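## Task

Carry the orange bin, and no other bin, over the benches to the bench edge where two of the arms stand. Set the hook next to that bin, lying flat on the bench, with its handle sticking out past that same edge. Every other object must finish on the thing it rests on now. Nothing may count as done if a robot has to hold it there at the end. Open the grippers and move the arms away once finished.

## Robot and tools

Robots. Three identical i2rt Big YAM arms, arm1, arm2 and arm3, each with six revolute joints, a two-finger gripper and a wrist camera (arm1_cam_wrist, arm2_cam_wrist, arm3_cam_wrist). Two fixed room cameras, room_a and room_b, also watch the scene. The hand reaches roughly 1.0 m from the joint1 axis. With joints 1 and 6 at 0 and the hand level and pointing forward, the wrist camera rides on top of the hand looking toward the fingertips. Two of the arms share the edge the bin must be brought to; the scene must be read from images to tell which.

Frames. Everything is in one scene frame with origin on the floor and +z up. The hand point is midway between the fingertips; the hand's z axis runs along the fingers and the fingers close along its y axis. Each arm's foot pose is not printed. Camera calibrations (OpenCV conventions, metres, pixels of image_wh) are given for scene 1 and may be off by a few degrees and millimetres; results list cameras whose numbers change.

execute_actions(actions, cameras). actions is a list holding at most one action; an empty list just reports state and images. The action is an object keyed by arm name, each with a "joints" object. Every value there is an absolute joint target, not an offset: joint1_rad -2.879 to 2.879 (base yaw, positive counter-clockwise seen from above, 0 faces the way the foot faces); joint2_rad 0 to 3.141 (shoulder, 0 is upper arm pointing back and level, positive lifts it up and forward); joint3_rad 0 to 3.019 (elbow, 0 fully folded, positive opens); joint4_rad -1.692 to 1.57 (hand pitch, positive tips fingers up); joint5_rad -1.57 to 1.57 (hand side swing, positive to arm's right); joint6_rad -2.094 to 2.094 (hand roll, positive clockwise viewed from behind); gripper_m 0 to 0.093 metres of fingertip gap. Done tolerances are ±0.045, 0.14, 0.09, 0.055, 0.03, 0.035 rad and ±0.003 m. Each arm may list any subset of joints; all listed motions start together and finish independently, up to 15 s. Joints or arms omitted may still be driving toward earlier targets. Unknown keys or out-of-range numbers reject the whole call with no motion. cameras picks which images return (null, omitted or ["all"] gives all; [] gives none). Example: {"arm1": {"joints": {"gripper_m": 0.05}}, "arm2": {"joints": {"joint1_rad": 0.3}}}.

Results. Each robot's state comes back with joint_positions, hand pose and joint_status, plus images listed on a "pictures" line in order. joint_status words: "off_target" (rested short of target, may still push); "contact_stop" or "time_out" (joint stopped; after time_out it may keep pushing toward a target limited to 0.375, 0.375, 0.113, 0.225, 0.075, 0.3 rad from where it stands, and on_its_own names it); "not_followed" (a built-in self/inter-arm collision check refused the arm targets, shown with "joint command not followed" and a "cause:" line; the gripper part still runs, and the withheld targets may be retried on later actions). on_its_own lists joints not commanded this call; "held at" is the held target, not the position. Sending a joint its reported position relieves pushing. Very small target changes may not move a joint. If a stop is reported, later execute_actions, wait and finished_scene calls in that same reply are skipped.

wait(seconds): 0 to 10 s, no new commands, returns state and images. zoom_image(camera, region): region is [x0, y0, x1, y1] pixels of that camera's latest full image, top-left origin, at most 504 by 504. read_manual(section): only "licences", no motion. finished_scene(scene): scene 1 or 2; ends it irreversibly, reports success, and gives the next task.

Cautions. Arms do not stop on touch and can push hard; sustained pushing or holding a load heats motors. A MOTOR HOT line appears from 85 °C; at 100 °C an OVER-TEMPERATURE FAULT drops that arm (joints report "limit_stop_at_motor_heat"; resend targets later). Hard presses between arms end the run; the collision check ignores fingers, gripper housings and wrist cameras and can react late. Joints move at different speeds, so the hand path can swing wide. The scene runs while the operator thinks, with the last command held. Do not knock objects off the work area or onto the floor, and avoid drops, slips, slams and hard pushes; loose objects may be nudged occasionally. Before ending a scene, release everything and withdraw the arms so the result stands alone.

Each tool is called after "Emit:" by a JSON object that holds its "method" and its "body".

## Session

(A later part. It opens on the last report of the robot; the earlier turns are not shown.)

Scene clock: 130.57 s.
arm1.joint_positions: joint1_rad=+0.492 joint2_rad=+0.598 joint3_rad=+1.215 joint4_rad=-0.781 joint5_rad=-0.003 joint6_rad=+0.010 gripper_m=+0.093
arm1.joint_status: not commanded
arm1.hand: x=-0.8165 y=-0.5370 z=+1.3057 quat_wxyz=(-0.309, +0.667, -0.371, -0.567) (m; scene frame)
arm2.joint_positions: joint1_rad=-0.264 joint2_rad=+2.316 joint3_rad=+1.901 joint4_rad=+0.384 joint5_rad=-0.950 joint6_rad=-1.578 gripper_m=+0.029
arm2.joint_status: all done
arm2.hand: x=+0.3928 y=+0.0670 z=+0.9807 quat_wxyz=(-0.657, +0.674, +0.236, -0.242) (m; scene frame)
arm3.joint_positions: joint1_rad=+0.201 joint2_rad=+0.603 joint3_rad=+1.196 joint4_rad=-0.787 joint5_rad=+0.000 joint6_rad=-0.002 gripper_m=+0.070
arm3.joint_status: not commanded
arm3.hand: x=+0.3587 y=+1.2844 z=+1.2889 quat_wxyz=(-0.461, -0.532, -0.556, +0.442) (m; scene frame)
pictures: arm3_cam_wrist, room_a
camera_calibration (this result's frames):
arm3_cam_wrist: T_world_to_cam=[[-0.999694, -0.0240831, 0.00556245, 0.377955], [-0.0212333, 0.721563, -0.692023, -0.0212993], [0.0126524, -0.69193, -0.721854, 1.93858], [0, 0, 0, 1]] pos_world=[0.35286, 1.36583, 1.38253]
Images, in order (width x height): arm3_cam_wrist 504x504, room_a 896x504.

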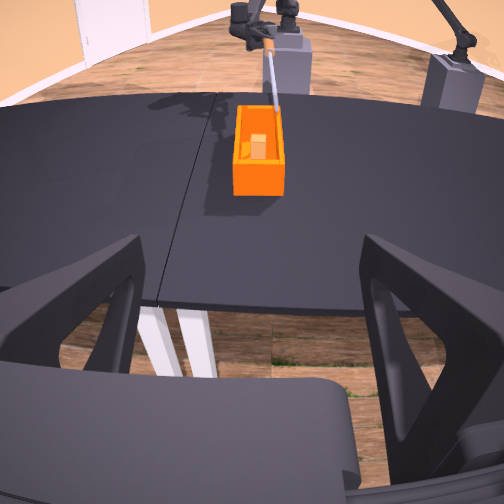

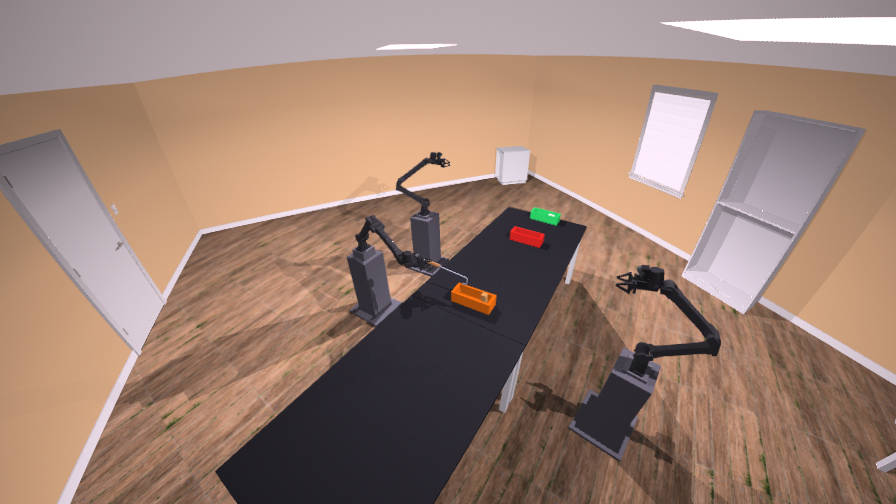

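Shift tip +x ~5 cm via q5, then lower.

Emit:
{"method": "execute_actions", "body": {"actions": [{"arm2":{"joints":{"joint5_rad":-0.83}}}], "cameras": []}}

Emit:
{"method": "execute_actions", "body": {"actions": [{"arm2":{"joints":{"joint2_rad":2.43,"joint4_rad":0.56}}}], "cameras": ["room_a","arm3_cam_wrist"]}}

Emit:
{"method": "zoom_image", "body": {"camera": "room_a", "region": [380, 220, 540, 330]}}

Scene clock: 138.63 s.
arm1.joint_positions: joint1_rad=+0.492 joint2_rad=+0.598 joint3_rad=+1.215 joint4_rad=-0.781 joint5_rad=-0.003 joint6_rad=+0.010 gripper_m=+0.093
arm1.joint_status: not commanded
arm1.hand: x=-0.8165 y=-0.5370 z=+1.3057 quat_wxyz=(-0.309, +0.667, -0.371, -0.567) (m; scene frame)
arm2.joint_positions: joint1_rad=-0.267 joint2_rad=+2.316 joint3_rad=+1.901 joint4_rad=+0.384 joint5_rad=-0.829 joint6_rad=-1.577 gripper_m=+0.029
arm2.joint_status: all done
arm2.hand: x=+0.4119 y=+0.0789 z=+0.9802 quat_wxyz=(-0.670, +0.688, +0.194, -0.200) (m; scene frame)
arm3.joint_positions: joint1_rad=+0.201 joint2_rad=+0.603 joint3_rad=+1.196 joint4_rad=-0.787 joint5_rad=+0.000 joint6_rad=-0.002 gripper_m=+0.070
arm3.joint_status: not commanded
arm3.hand: x=+0.3587 y=+1.2844 z=+1.2889 quat_wxyz=(-0.461, -0.532, -0.556, +0.442) (m; scene frame)
pictures: none
No camera images: the call's "cameras" was empty. Leave "cameras" out to get every camera's image.

Scene clock: 139.70 s.
arm1.joint_positions: joint1_rad=+0.492 joint2_rad=+0.598 joint3_rad=+1.215 joint4_rad=-0.781 joint5_rad=-0.003 joint6_rad=+0.010 gripper_m=+0.093
arm1.joint_status: not commanded
arm1.hand: x=-0.8165 y=-0.5370 z=+1.3057 quat_wxyz=(-0.309, +0.667, -0.371, -0.567) (m; scene frame)
arm2.joint_positions: joint1_rad=-0.267 joint2_rad=+2.459 joint3_rad=+1.902 joint4_rad=+0.534 joint5_rad=-0.830 joint6_rad=-1.588 gripper_m=+0.029
arm2.joint_status: all done
arm2.hand: x=+0.4131 y=+0.0834 z=+0.8878 quat_wxyz=(-0.674, +0.684, +0.200, -0.195) (m; scene frame)
arm3.joint_positions: joint1_rad=+0.201 joint2_rad=+0.603 joint3_rad=+1.196 joint4_rad=-0.787 joint5_rad=+0.000 joint6_rad=-0.002 gripper_m=+0.070
arm3.joint_status: not commanded
arm3.hand: x=+0.3587 y=+1.2844 z=+1.2889 quat_wxyz=(-0.461, -0.532, -0.556, +0.442) (m; scene frame)
pictures: arm3_cam_wrist, room_a
camera_calibration (this result's frames):
arm3_cam_wrist: T_world_to_cam=[[-0.999694, -0.0240831, 0.00556245, 0.377955], [-0.0212333, 0.721563, -0.692023, -0.0212993], [0.0126524, -0.69193, -0.721854, 1.93858], [0, 0, 0, 1]] pos_world=[0.35286, 1.36583, 1.38253]
Images, in order (width x height): arm3_cam_wrist 504x504, room_a 896x504.

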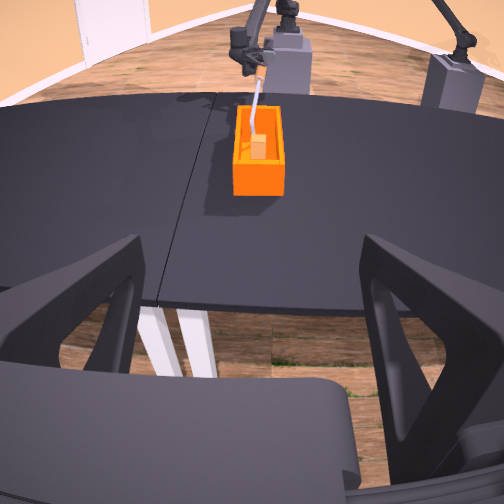

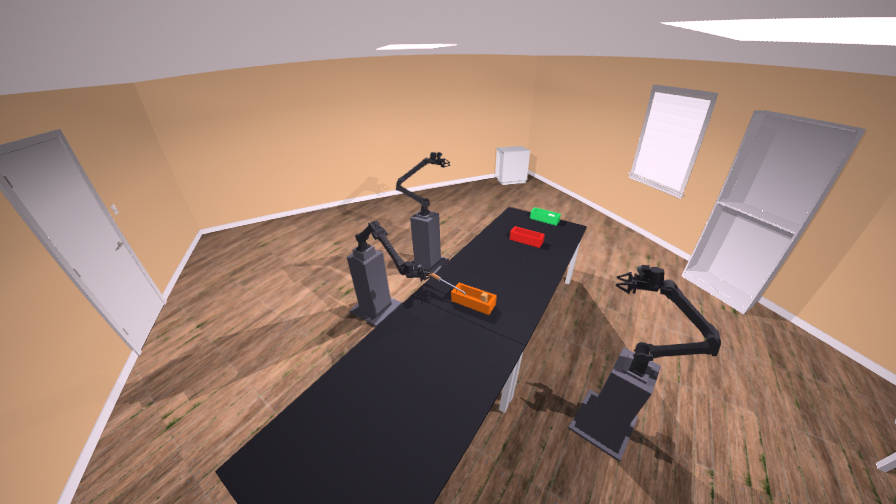

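Region (380, 220, 540, 330) of room_a's 896x504 image, scaled by 3.150, with more detail than that image has; it fills the top 346 rows of this view, and the rest is white.

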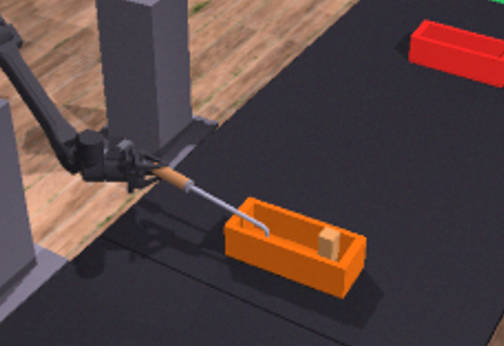

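Emit:
{"method": "execute_actions", "body": {"actions": [{"arm2":{"joints":{"joint2_rad":2.36,"joint3_rad":1.7,"joint4_rad":0.66}}}], "cameras": []}}

Emit:
{"method": "execute_actions", "body": {"actions": [{"arm2":{"joints":{"joint2_rad":2.265,"joint3_rad":1.5,"joint4_rad":0.765}}}], "cameras": []}}

Emit:
{"method": "execute_actions", "body": {"actions": [{"arm2":{"joints":{"joint2_rad":2.17,"joint3_rad":1.3,"joint4_rad":0.87}}}], "cameras": []}}

Emit:
{"method": "execute_actions", "body": {"actions": [{"arm2":{"joints":{"joint2_rad":2.075,"joint3_rad":1.1,"joint4_rad":0.975}}}], "cameras": []}}

Emit:
{"method": "execute_actions", "body": {"actions": [{"arm2":{"joints":{"joint2_rad":1.98,"joint3_rad":0.9,"joint4_rad":1.08}}}], "cameras": []}}

Emit:
{"method": "execute_actions", "body": {"actions": [{"arm2":{"joints":{"joint2_rad":1.9,"joint3_rad":0.72,"joint4_rad":1.18}}}], "cameras": ["room_b"]}}

Emit:
{"method": "zoom_image", "body": {"camera": "room_b", "region": [430, 220, 540, 300]}}

Scene clock: 151.50 s.
arm1.joint_positions: joint1_rad=+0.492 joint2_rad=+0.598 joint3_rad=+1.215 joint4_rad=-0.781 joint5_rad=-0.003 joint6_rad=+0.010 gripper_m=+0.093
arm1.joint_status: not commanded
arm1.hand: x=-0.8165 y=-0.5370 z=+1.3057 quat_wxyz=(-0.309, +0.667, -0.371, -0.567) (m; scene frame)
arm2.joint_positions: joint1_rad=-0.267 joint2_rad=+2.377 joint3_rad=+1.706 joint4_rad=+0.648 joint5_rad=-0.828 joint6_rad=-1.599 gripper_m=+0.029
arm2.joint_status: all done
arm2.hand: x=+0.4026 y=+0.0437 z=+0.8797 quat_wxyz=(-0.675, +0.683, +0.203, -0.191) (m; scene frame)
arm3.joint_positions: joint1_rad=+0.201 joint2_rad=+0.603 joint3_rad=+1.196 joint4_rad=-0.787 joint5_rad=+0.000 joint6_rad=-0.002 gripper_m=+0.070
arm3.joint_status: not commanded
arm3.hand: x=+0.3587 y=+1.2844 z=+1.2889 quat_wxyz=(-0.461, -0.532, -0.556, +0.442) (m; scene frame)
pictures: none
No camera images: the call's "cameras" was empty. Leave "cameras" out to get every camera's image.

Scene clock: 152.37 s.
arm1.joint_positions: joint1_rad=+0.492 joint2_rad=+0.598 joint3_rad=+1.215 joint4_rad=-0.781 joint5_rad=-0.003 joint6_rad=+0.010 gripper_m=+0.093
arm1.joint_status: not commanded
arm1.hand: x=-0.8165 y=-0.5370 z=+1.3057 quat_wxyz=(-0.309, +0.667, -0.371, -0.567) (m; scene frame)
arm2.joint_positions: joint1_rad=-0.267 joint2_rad=+2.281 joint3_rad=+1.506 joint4_rad=+0.752 joint5_rad=-0.827 joint6_rad=-1.600 gripper_m=+0.029
arm2.joint_status: all done
arm2.hand: x=+0.3901 y=-0.0029 z=+0.8790 quat_wxyz=(-0.675, +0.683, +0.203, -0.190) (m; scene frame)
arm3.joint_positions: joint1_rad=+0.201 joint2_rad=+0.603 joint3_rad=+1.196 joint4_rad=-0.787 joint5_rad=+0.000 joint6_rad=-0.002 gripper_m=+0.070
arm3.joint_status: not commanded
arm3.hand: x=+0.3587 y=+1.2844 z=+1.2889 quat_wxyz=(-0.461, -0.532, -0.556, +0.442) (m; scene frame)
pictures: none
No camera images: the call's "cameras" was empty. Leave "cameras" out to get every camera's image.

Scene clock: 153.23 s.
arm1.joint_positions: joint1_rad=+0.492 joint2_rad=+0.598 joint3_rad=+1.215 joint4_rad=-0.781 joint5_rad=-0.003 joint6_rad=+0.010 gripper_m=+0.093
arm1.joint_status: not commanded
arm1.hand: x=-0.8165 y=-0.5370 z=+1.3057 quat_wxyz=(-0.309, +0.667, -0.371, -0.567) (m; scene frame)
arm2.joint_positions: joint1_rad=-0.267 joint2_rad=+2.186 joint3_rad=+1.304 joint4_rad=+0.856 joint5_rad=-0.827 joint6_rad=-1.600 gripper_m=+0.029
arm2.joint_status: all done
arm2.hand: x=+0.3761 y=-0.0552 z=+0.8784 quat_wxyz=(-0.675, +0.684, +0.203, -0.190) (m; scene frame)
arm3.joint_positions: joint1_rad=+0.201 joint2_rad=+0.603 joint3_rad=+1.196 joint4_rad=-0.787 joint5_rad=+0.000 joint6_rad=-0.002 gripper_m=+0.070
arm3.joint_status: not commanded
arm3.hand: x=+0.3587 y=+1.2844 z=+1.2889 quat_wxyz=(-0.461, -0.532, -0.556, +0.442) (m; scene frame)
pictures: none
No camera images: the call's "cameras" was empty. Leave "cameras" out to get every camera's image.

Scene clock: 154.07 s.
arm1.joint_positions: joint1_rad=+0.492 joint2_rad=+0.598 joint3_rad=+1.215 joint4_rad=-0.781 joint5_rad=-0.003 joint6_rad=+0.010 gripper_m=+0.093
arm1.joint_status: not commanded
arm1.hand: x=-0.8165 y=-0.5370 z=+1.3057 quat_wxyz=(-0.309, +0.667, -0.371, -0.567) (m; scene frame)
arm2.joint_positions: joint1_rad=-0.267 joint2_rad=+2.090 joint3_rad=+1.103 joint4_rad=+0.960 joint5_rad=-0.827 joint6_rad=-1.600 gripper_m=+0.029
arm2.joint_status: all done
arm2.hand: x=+0.3605 y=-0.1129 z=+0.8785 quat_wxyz=(-0.674, +0.684, +0.202, -0.191) (m; scene frame)
arm3.joint_positions: joint1_rad=+0.201 joint2_rad=+0.603 joint3_rad=+1.196 joint4_rad=-0.787 joint5_rad=+0.000 joint6_rad=-0.002 gripper_m=+0.070
arm3.joint_status: not commanded
arm3.hand: x=+0.3587 y=+1.2844 z=+1.2889 quat_wxyz=(-0.461, -0.532, -0.556, +0.442) (m; scene frame)
pictures: none
No camera images: the call's "cameras" was empty. Leave "cameras" out to get every camera's image.

Scene clock: 154.90 s.
arm1.joint_positions: joint1_rad=+0.492 joint2_rad=+0.598 joint3_rad=+1.215 joint4_rad=-0.781 joint5_rad=-0.003 joint6_rad=+0.010 gripper_m=+0.093
arm1.joint_status: not commanded
arm1.hand: x=-0.8165 y=-0.5370 z=+1.3057 quat_wxyz=(-0.309, +0.667, -0.371, -0.567) (m; scene frame)
arm2.joint_positions: joint1_rad=-0.267 joint2_rad=+1.996 joint3_rad=+0.901 joint4_rad=+1.063 joint5_rad=-0.828 joint6_rad=-1.598 gripper_m=+0.029
arm2.joint_status: all done
arm2.hand: x=+0.3437 y=-0.1749 z=+0.8791 quat_wxyz=(-0.672, +0.686, +0.201, -0.193) (m; scene frame)
arm3.joint_positions: joint1_rad=+0.201 joint2_rad=+0.603 joint3_rad=+1.196 joint4_rad=-0.787 joint5_rad=+0.000 joint6_rad=-0.002 gripper_m=+0.070
arm3.joint_status: not commanded
arm3.hand: x=+0.3587 y=+1.2844 z=+1.2889 quat_wxyz=(-0.461, -0.532, -0.556, +0.442) (m; scene frame)
pictures: none
No camera images: the call's "cameras" was empty. Leave "cameras" out to get every camera's image.

Scene clock: 155.70 s.
arm1.joint_positions: joint1_rad=+0.492 joint2_rad=+0.598 joint3_rad=+1.215 joint4_rad=-0.781 joint5_rad=-0.003 joint6_rad=+0.010 gripper_m=+0.093
arm1.joint_status: not commanded
arm1.hand: x=-0.8165 y=-0.5370 z=+1.3057 quat_wxyz=(-0.309, +0.667, -0.371, -0.567) (m; scene frame)
arm2.joint_positions: joint1_rad=-0.267 joint2_rad=+1.915 joint3_rad=+0.719 joint4_rad=+1.162 joint5_rad=-0.828 joint6_rad=-1.596 gripper_m=+0.029
arm2.joint_status: all done
arm2.hand: x=+0.3276 y=-0.2343 z=+0.8792 quat_wxyz=(-0.672, +0.686, +0.200, -0.194) (m; scene frame)
arm3.joint_positions: joint1_rad=+0.201 joint2_rad=+0.603 joint3_rad=+1.196 joint4_rad=-0.787 joint5_rad=+0.000 joint6_rad=-0.002 gripper_m=+0.070
arm3.joint_status: not commanded
arm3.hand: x=+0.3587 y=+1.2844 z=+1.2889 quat_wxyz=(-0.461, -0.532, -0.556, +0.442) (m; scene frame)
pictures: room_b
Images, in order (width x height): room_b 896x504.

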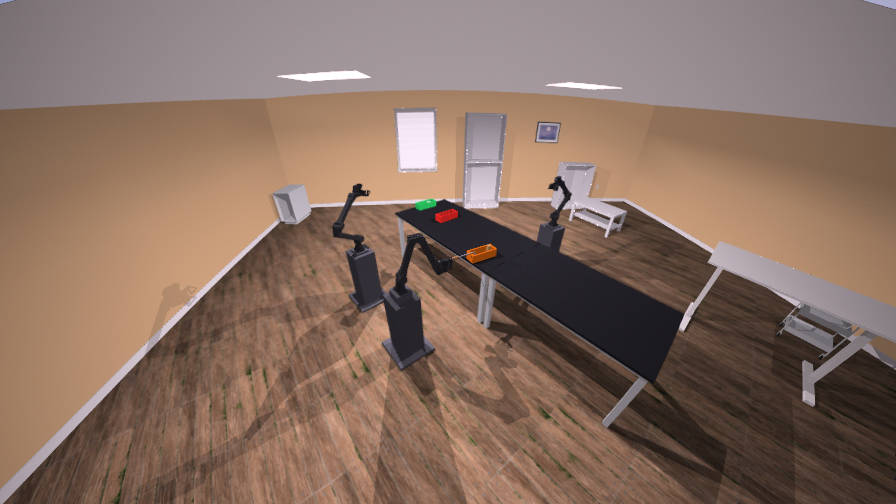

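Region (430, 220, 540, 300) of room_b's 896x504 image, scaled by 4.582, with more detail than that image has; it fills the top 367 rows of this view, and the rest is white.

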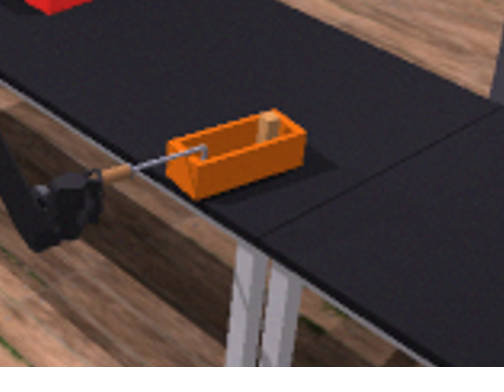

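Emit:
{"method": "execute_actions", "body": {"actions": [{"arm2":{"joints":{"joint3_rad":0.86,"joint4_rad":1.08}}}], "cameras": []}}

Emit:
{"method": "execute_actions", "body": {"actions": [{"arm2":{"joints":{"joint2_rad":1.62,"joint3_rad":1.0,"joint4_rad":0.72}}}], "cameras": []}}

Emit:
{"method": "execute_actions", "body": {"actions": [{"arm2":{"joints":{"joint1_rad":-0.41,"joint5_rad":-0.41,"joint2_rad":1.75,"joint3_rad":1.42,"joint4_rad":0.45}}}], "cameras": []}}

Emit:
{"method": "execute_actions", "body": {"actions": [{"arm2":{"joints":{"joint2_rad":1.98,"joint4_rad":0.63,"joint6_rad":0}}}], "cameras": ["arm2_cam_wrist"]}}

Emit:
{"method": "execute_actions", "body": {"actions": [{"arm2":{"joints":{"joint2_rad":2.37,"joint3_rad":1.375,"joint4_rad":1.0}}}], "cameras": ["arm2_cam_wrist","room_b"]}}

Scene clock: 172.13 s.
arm1.joint_positions: joint1_rad=+0.492 joint2_rad=+0.598 joint3_rad=+1.215 joint4_rad=-0.781 joint5_rad=-0.003 joint6_rad=+0.010 gripper_m=+0.093
arm1.joint_status: not commanded
arm1.hand: x=-0.8165 y=-0.5370 z=+1.3057 quat_wxyz=(-0.309, +0.667, -0.371, -0.567) (m; scene frame)
arm2.joint_positions: joint1_rad=-0.267 joint2_rad=+1.915 joint3_rad=+0.816 joint4_rad=+1.063 joint5_rad=-0.830 joint6_rad=-1.578 gripper_m=+0.029
arm2.joint_status: all done
arm2.hand: x=+0.3361 y=-0.2019 z=+0.8942 quat_wxyz=(-0.669, +0.688, +0.194, -0.201) (m; scene frame)
arm3.joint_positions: joint1_rad=+0.201 joint2_rad=+0.603 joint3_rad=+1.196 joint4_rad=-0.787 joint5_rad=+0.000 joint6_rad=-0.002 gripper_m=+0.070
arm3.joint_status: not commanded
arm3.hand: x=+0.3587 y=+1.2844 z=+1.2889 quat_wxyz=(-0.461, -0.532, -0.556, +0.442) (m; scene frame)
pictures: none
No camera images: the call's "cameras" was empty. Leave "cameras" out to get every camera's image.

Scene clock: 173.43 s.
arm1.joint_positions: joint1_rad=+0.492 joint2_rad=+0.598 joint3_rad=+1.215 joint4_rad=-0.781 joint5_rad=-0.003 joint6_rad=+0.010 gripper_m=+0.093
arm1.joint_status: not commanded
arm1.hand: x=-0.8165 y=-0.5370 z=+1.3057 quat_wxyz=(-0.309, +0.667, -0.371, -0.567) (m; scene frame)
arm2.joint_positions: joint1_rad=-0.267 joint2_rad=+1.634 joint3_rad=+0.962 joint4_rad=+0.701 joint5_rad=-0.830 joint6_rad=-1.571 gripper_m=+0.029
arm2.joint_status: all done
arm2.hand: x=+0.3425 y=-0.1777 z=+1.0488 quat_wxyz=(-0.688, +0.670, +0.203, -0.191) (m; scene frame)
arm3.joint_positions: joint1_rad=+0.201 joint2_rad=+0.603 joint3_rad=+1.196 joint4_rad=-0.787 joint5_rad=+0.000 joint6_rad=-0.002 gripper_m=+0.070
arm3.joint_status: not commanded
arm3.hand: x=+0.3587 y=+1.2844 z=+1.2889 quat_wxyz=(-0.461, -0.532, -0.556, +0.442) (m; scene frame)
pictures: none
No camera images: the call's "cameras" was empty. Leave "cameras" out to get every camera's image.

Scene clock: 174.77 s.
arm1.joint_positions: joint1_rad=+0.492 joint2_rad=+0.598 joint3_rad=+1.215 joint4_rad=-0.781 joint5_rad=-0.003 joint6_rad=+0.010 gripper_m=+0.093
arm1.joint_status: not commanded
arm1.hand: x=-0.8165 y=-0.5370 z=+1.3057 quat_wxyz=(-0.309, +0.667, -0.371, -0.567) (m; scene frame)
arm2.joint_positions: joint1_rad=-0.412 joint2_rad=+1.776 joint3_rad=+1.361 joint4_rad=+0.426 joint5_rad=-0.410 joint6_rad=-1.570 gripper_m=+0.029
arm2.joint_status: all done
arm2.hand: x=+0.5418 y=-0.0803 z=+1.1135 quat_wxyz=(-0.711, +0.703, +0.002, +0.002) (m; scene frame)
arm3.joint_positions: joint1_rad=+0.201 joint2_rad=+0.603 joint3_rad=+1.196 joint4_rad=-0.787 joint5_rad=+0.000 joint6_rad=-0.002 gripper_m=+0.070
arm3.joint_status: not commanded
arm3.hand: x=+0.3587 y=+1.2844 z=+1.2889 quat_wxyz=(-0.461, -0.532, -0.556, +0.442) (m; scene frame)
pictures: none
No camera images: the call's "cameras" was empty. Leave "cameras" out to get every camera's image.

Scene clock: 176.90 s.
arm1.joint_positions: joint1_rad=+0.492 joint2_rad=+0.598 joint3_rad=+1.215 joint4_rad=-0.781 joint5_rad=-0.003 joint6_rad=+0.010 gripper_m=+0.093
arm1.joint_status: not commanded
arm1.hand: x=-0.8165 y=-0.5370 z=+1.3057 quat_wxyz=(-0.309, +0.667, -0.371, -0.567) (m; scene frame)
arm2.joint_positions: joint1_rad=-0.413 joint2_rad=+2.007 joint3_rad=+1.369 joint4_rad=+0.598 joint5_rad=-0.406 joint6_rad=-0.023 gripper_m=+0.029
arm2.joint_status: all done
arm2.hand: x=+0.5568 y=-0.0480 z=+0.9864 quat_wxyz=(-0.494, +0.510, -0.507, -0.488) (m; scene frame)
arm3.joint_positions: joint1_rad=+0.201 joint2_rad=+0.603 joint3_rad=+1.196 joint4_rad=-0.787 joint5_rad=+0.000 joint6_rad=-0.002 gripper_m=+0.070
arm3.joint_status: not commanded
arm3.hand: x=+0.3587 y=+1.2844 z=+1.2889 quat_wxyz=(-0.461, -0.532, -0.556, +0.442) (m; scene frame)
pictures: arm2_cam_wrist
camera_calibration (this result's frames):
arm2_cam_wrist: T_world_to_cam=[[0.999898, 0.00810839, -0.0117479, -0.540649], [-0.00427172, -0.615318, -0.788267, 0.751021], [-0.0136203, 0.788237, -0.615221, 0.772363], [0, 0, 0, 1]] pos_world=[0.554322, -0.142305, 1.06083]
Images, in order (width x height): arm2_cam_wrist 504x504.

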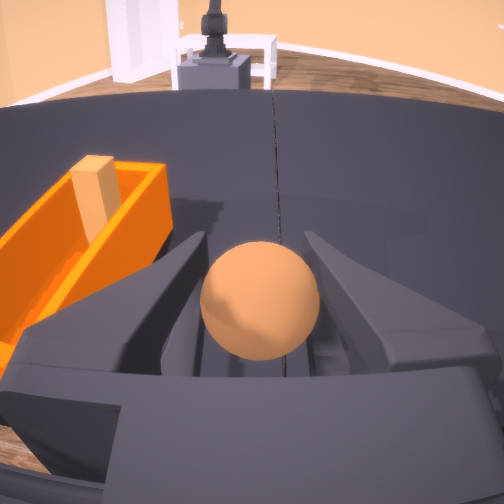

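Scene clock: 178.10 s.
arm1.joint_positions: joint1_rad=+0.492 joint2_rad=+0.598 joint3_rad=+1.215 joint4_rad=-0.781 joint5_rad=-0.003 joint6_rad=+0.010 gripper_m=+0.093
arm1.joint_status: not commanded
arm1.hand: x=-0.8165 y=-0.5370 z=+1.3057 quat_wxyz=(-0.309, +0.667, -0.371, -0.567) (m; scene frame)
arm2.joint_positions: joint1_rad=-0.413 joint2_rad=+2.378 joint3_rad=+1.364 joint4_rad=+0.987 joint5_rad=-0.411 joint6_rad=-0.013 gripper_m=+0.029
arm2.joint_status: all done
arm2.hand: x=+0.5541 y=-0.0530 z=+0.7903 quat_wxyz=(-0.495, +0.507, -0.504, -0.494) (m; scene frame)
arm3.joint_positions: joint1_rad=+0.201 joint2_rad=+0.603 joint3_rad=+1.196 joint4_rad=-0.787 joint5_rad=+0.000 joint6_rad=-0.002 gripper_m=+0.070
arm3.joint_status: not commanded
arm3.hand: x=+0.3587 y=+1.2844 z=+1.2889 quat_wxyz=(-0.461, -0.532, -0.556, +0.442) (m; scene frame)
pictures: arm2_cam_wrist, room_b
camera_calibration (this result's frames):
arm2_cam_wrist: T_world_to_cam=[[0.999768, 0.0129462, -0.0172095, -0.535491], [-0.00583391, -0.60643, -0.795115, 0.600077], [-0.0207301, 0.795031, -0.606214, 0.652818], [0, 0, 0, 1]] pos_world=[0.552401, -0.148173, 0.863663]
Images, in order (width x height): arm2_cam_wrist 504x504, room_b 896x504.

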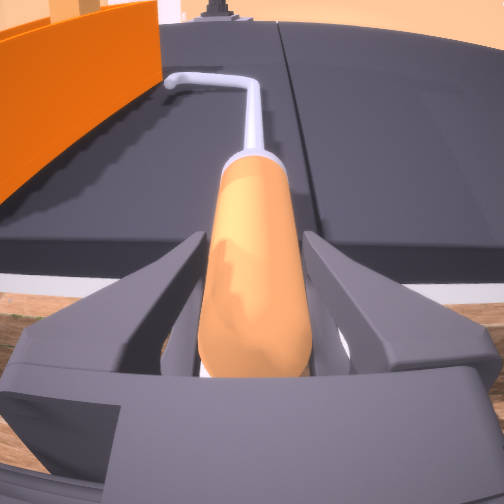

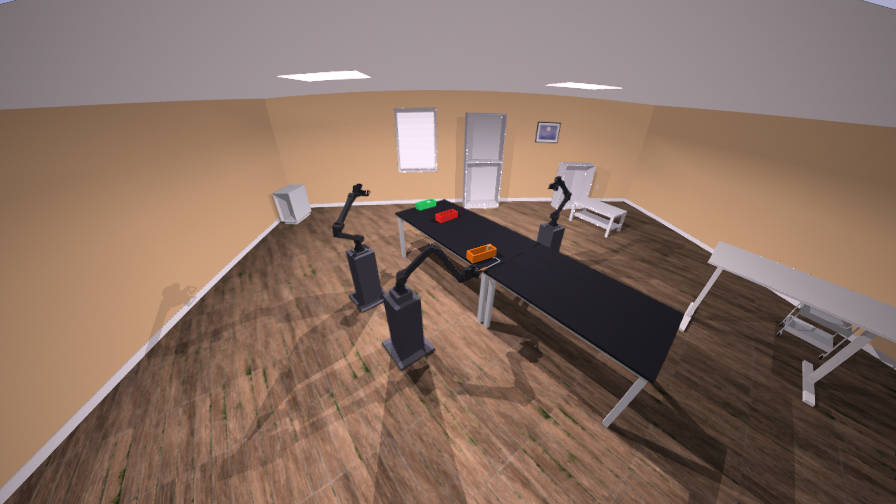

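Emit:
{"method": "execute_actions", "body": {"actions": [{"arm2":{"joints":{"gripper_m":0.093}}}], "cameras": ["arm2_cam_wrist"]}}

Emit:
{"method": "execute_actions", "body": {"actions": [{"arm2":{"joints":{"joint2_rad":1.3}}}], "cameras": ["room_b"]}}

Emit:
{"method": "zoom_image", "body": {"camera": "room_b", "region": [430, 220, 540, 300]}}

Scene clock: 183.97 s.
arm1.joint_positions: joint1_rad=+0.492 joint2_rad=+0.598 joint3_rad=+1.215 joint4_rad=-0.781 joint5_rad=-0.003 joint6_rad=+0.010 gripper_m=+0.093
arm1.joint_status: not commanded
arm1.hand: x=-0.8165 y=-0.5370 z=+1.3057 quat_wxyz=(-0.309, +0.667, -0.371, -0.567) (m; scene frame)
arm2.joint_positions: joint1_rad=-0.413 joint2_rad=+2.377 joint3_rad=+1.364 joint4_rad=+0.987 joint5_rad=-0.411 joint6_rad=-0.013 gripper_m=+0.093
arm2.joint_status: all done
arm2.hand: x=+0.5541 y=-0.0528 z=+0.7918 quat_wxyz=(-0.495, +0.507, -0.504, -0.494) (m; scene frame)
arm3.joint_positions: joint1_rad=+0.201 joint2_rad=+0.603 joint3_rad=+1.196 joint4_rad=-0.787 joint5_rad=+0.000 joint6_rad=-0.002 gripper_m=+0.070
arm3.joint_status: not commanded
arm3.hand: x=+0.3587 y=+1.2844 z=+1.2889 quat_wxyz=(-0.461, -0.532, -0.556, +0.442) (m; scene frame)
pictures: arm2_cam_wrist
camera_calibration (this result's frames):
arm2_cam_wrist: T_world_to_cam=[[0.999781, 0.0129779, -0.016428, -0.53618], [-0.00522867, -0.605038, -0.796179, 0.601926], [-0.0202723, 0.796091, -0.604838, 0.652243], [0, 0, 0, 1]] pos_world=[0.552432, -0.148098, 0.864933]
Images, in order (width x height): arm2_cam_wrist 504x504.

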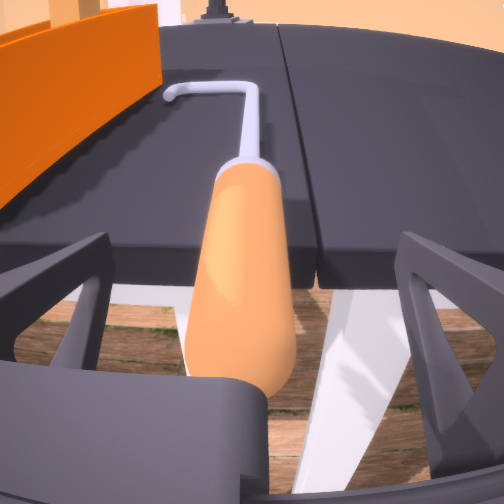

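Scene clock: 185.73 s.
arm1.joint_positions: joint1_rad=+0.492 joint2_rad=+0.598 joint3_rad=+1.215 joint4_rad=-0.781 joint5_rad=-0.003 joint6_rad=+0.010 gripper_m=+0.093
arm1.joint_status: not commanded
arm1.hand: x=-0.8165 y=-0.5370 z=+1.3057 quat_wxyz=(-0.309, +0.667, -0.371, -0.567) (m; scene frame)
arm2.joint_positions: joint1_rad=-0.413 joint2_rad=+1.287 joint3_rad=+1.370 joint4_rad=+1.003 joint5_rad=-0.411 joint6_rad=-0.013 gripper_m=+0.093
arm2.joint_status: all done
arm2.hand: x=+0.4310 y=-0.3345 z=+1.5264 quat_wxyz=(-0.771, +0.295, -0.085, -0.557) (m; scene frame)
arm3.joint_positions: joint1_rad=+0.201 joint2_rad=+0.603 joint3_rad=+1.196 joint4_rad=-0.787 joint5_rad=+0.000 joint6_rad=-0.002 gripper_m=+0.070
arm3.joint_status: not commanded
arm3.hand: x=+0.3587 y=+1.2844 z=+1.2889 quat_wxyz=(-0.461, -0.532, -0.556, +0.442) (m; scene frame)
pictures: room_b
Images, in order (width x height): room_b 896x504.

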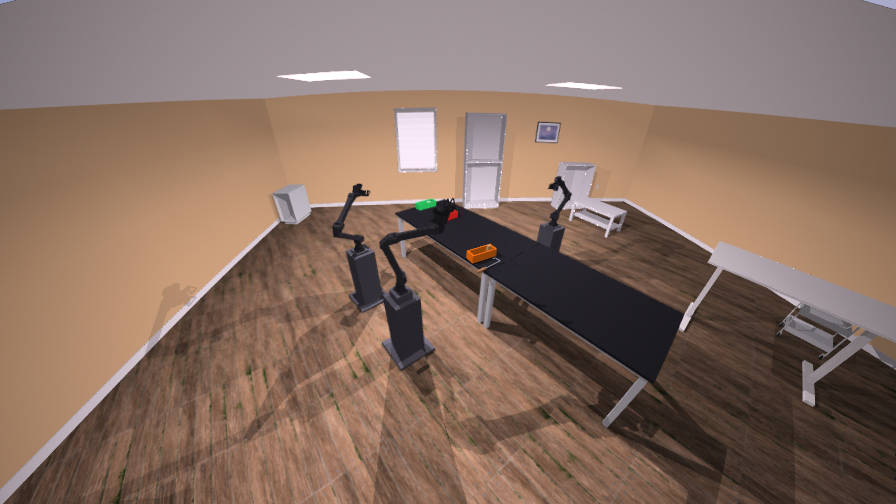

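Region (430, 220, 540, 300) of room_b's 896x504 image, scaled by 4.582, with more detail than that image has; it fills the top 367 rows of this view, and the rest is white.

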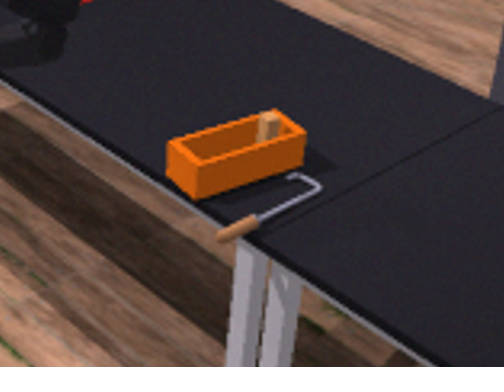

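Emit:
{"method": "finished_scene", "body": {"scene": 2}}

The scene is finished: the task was done.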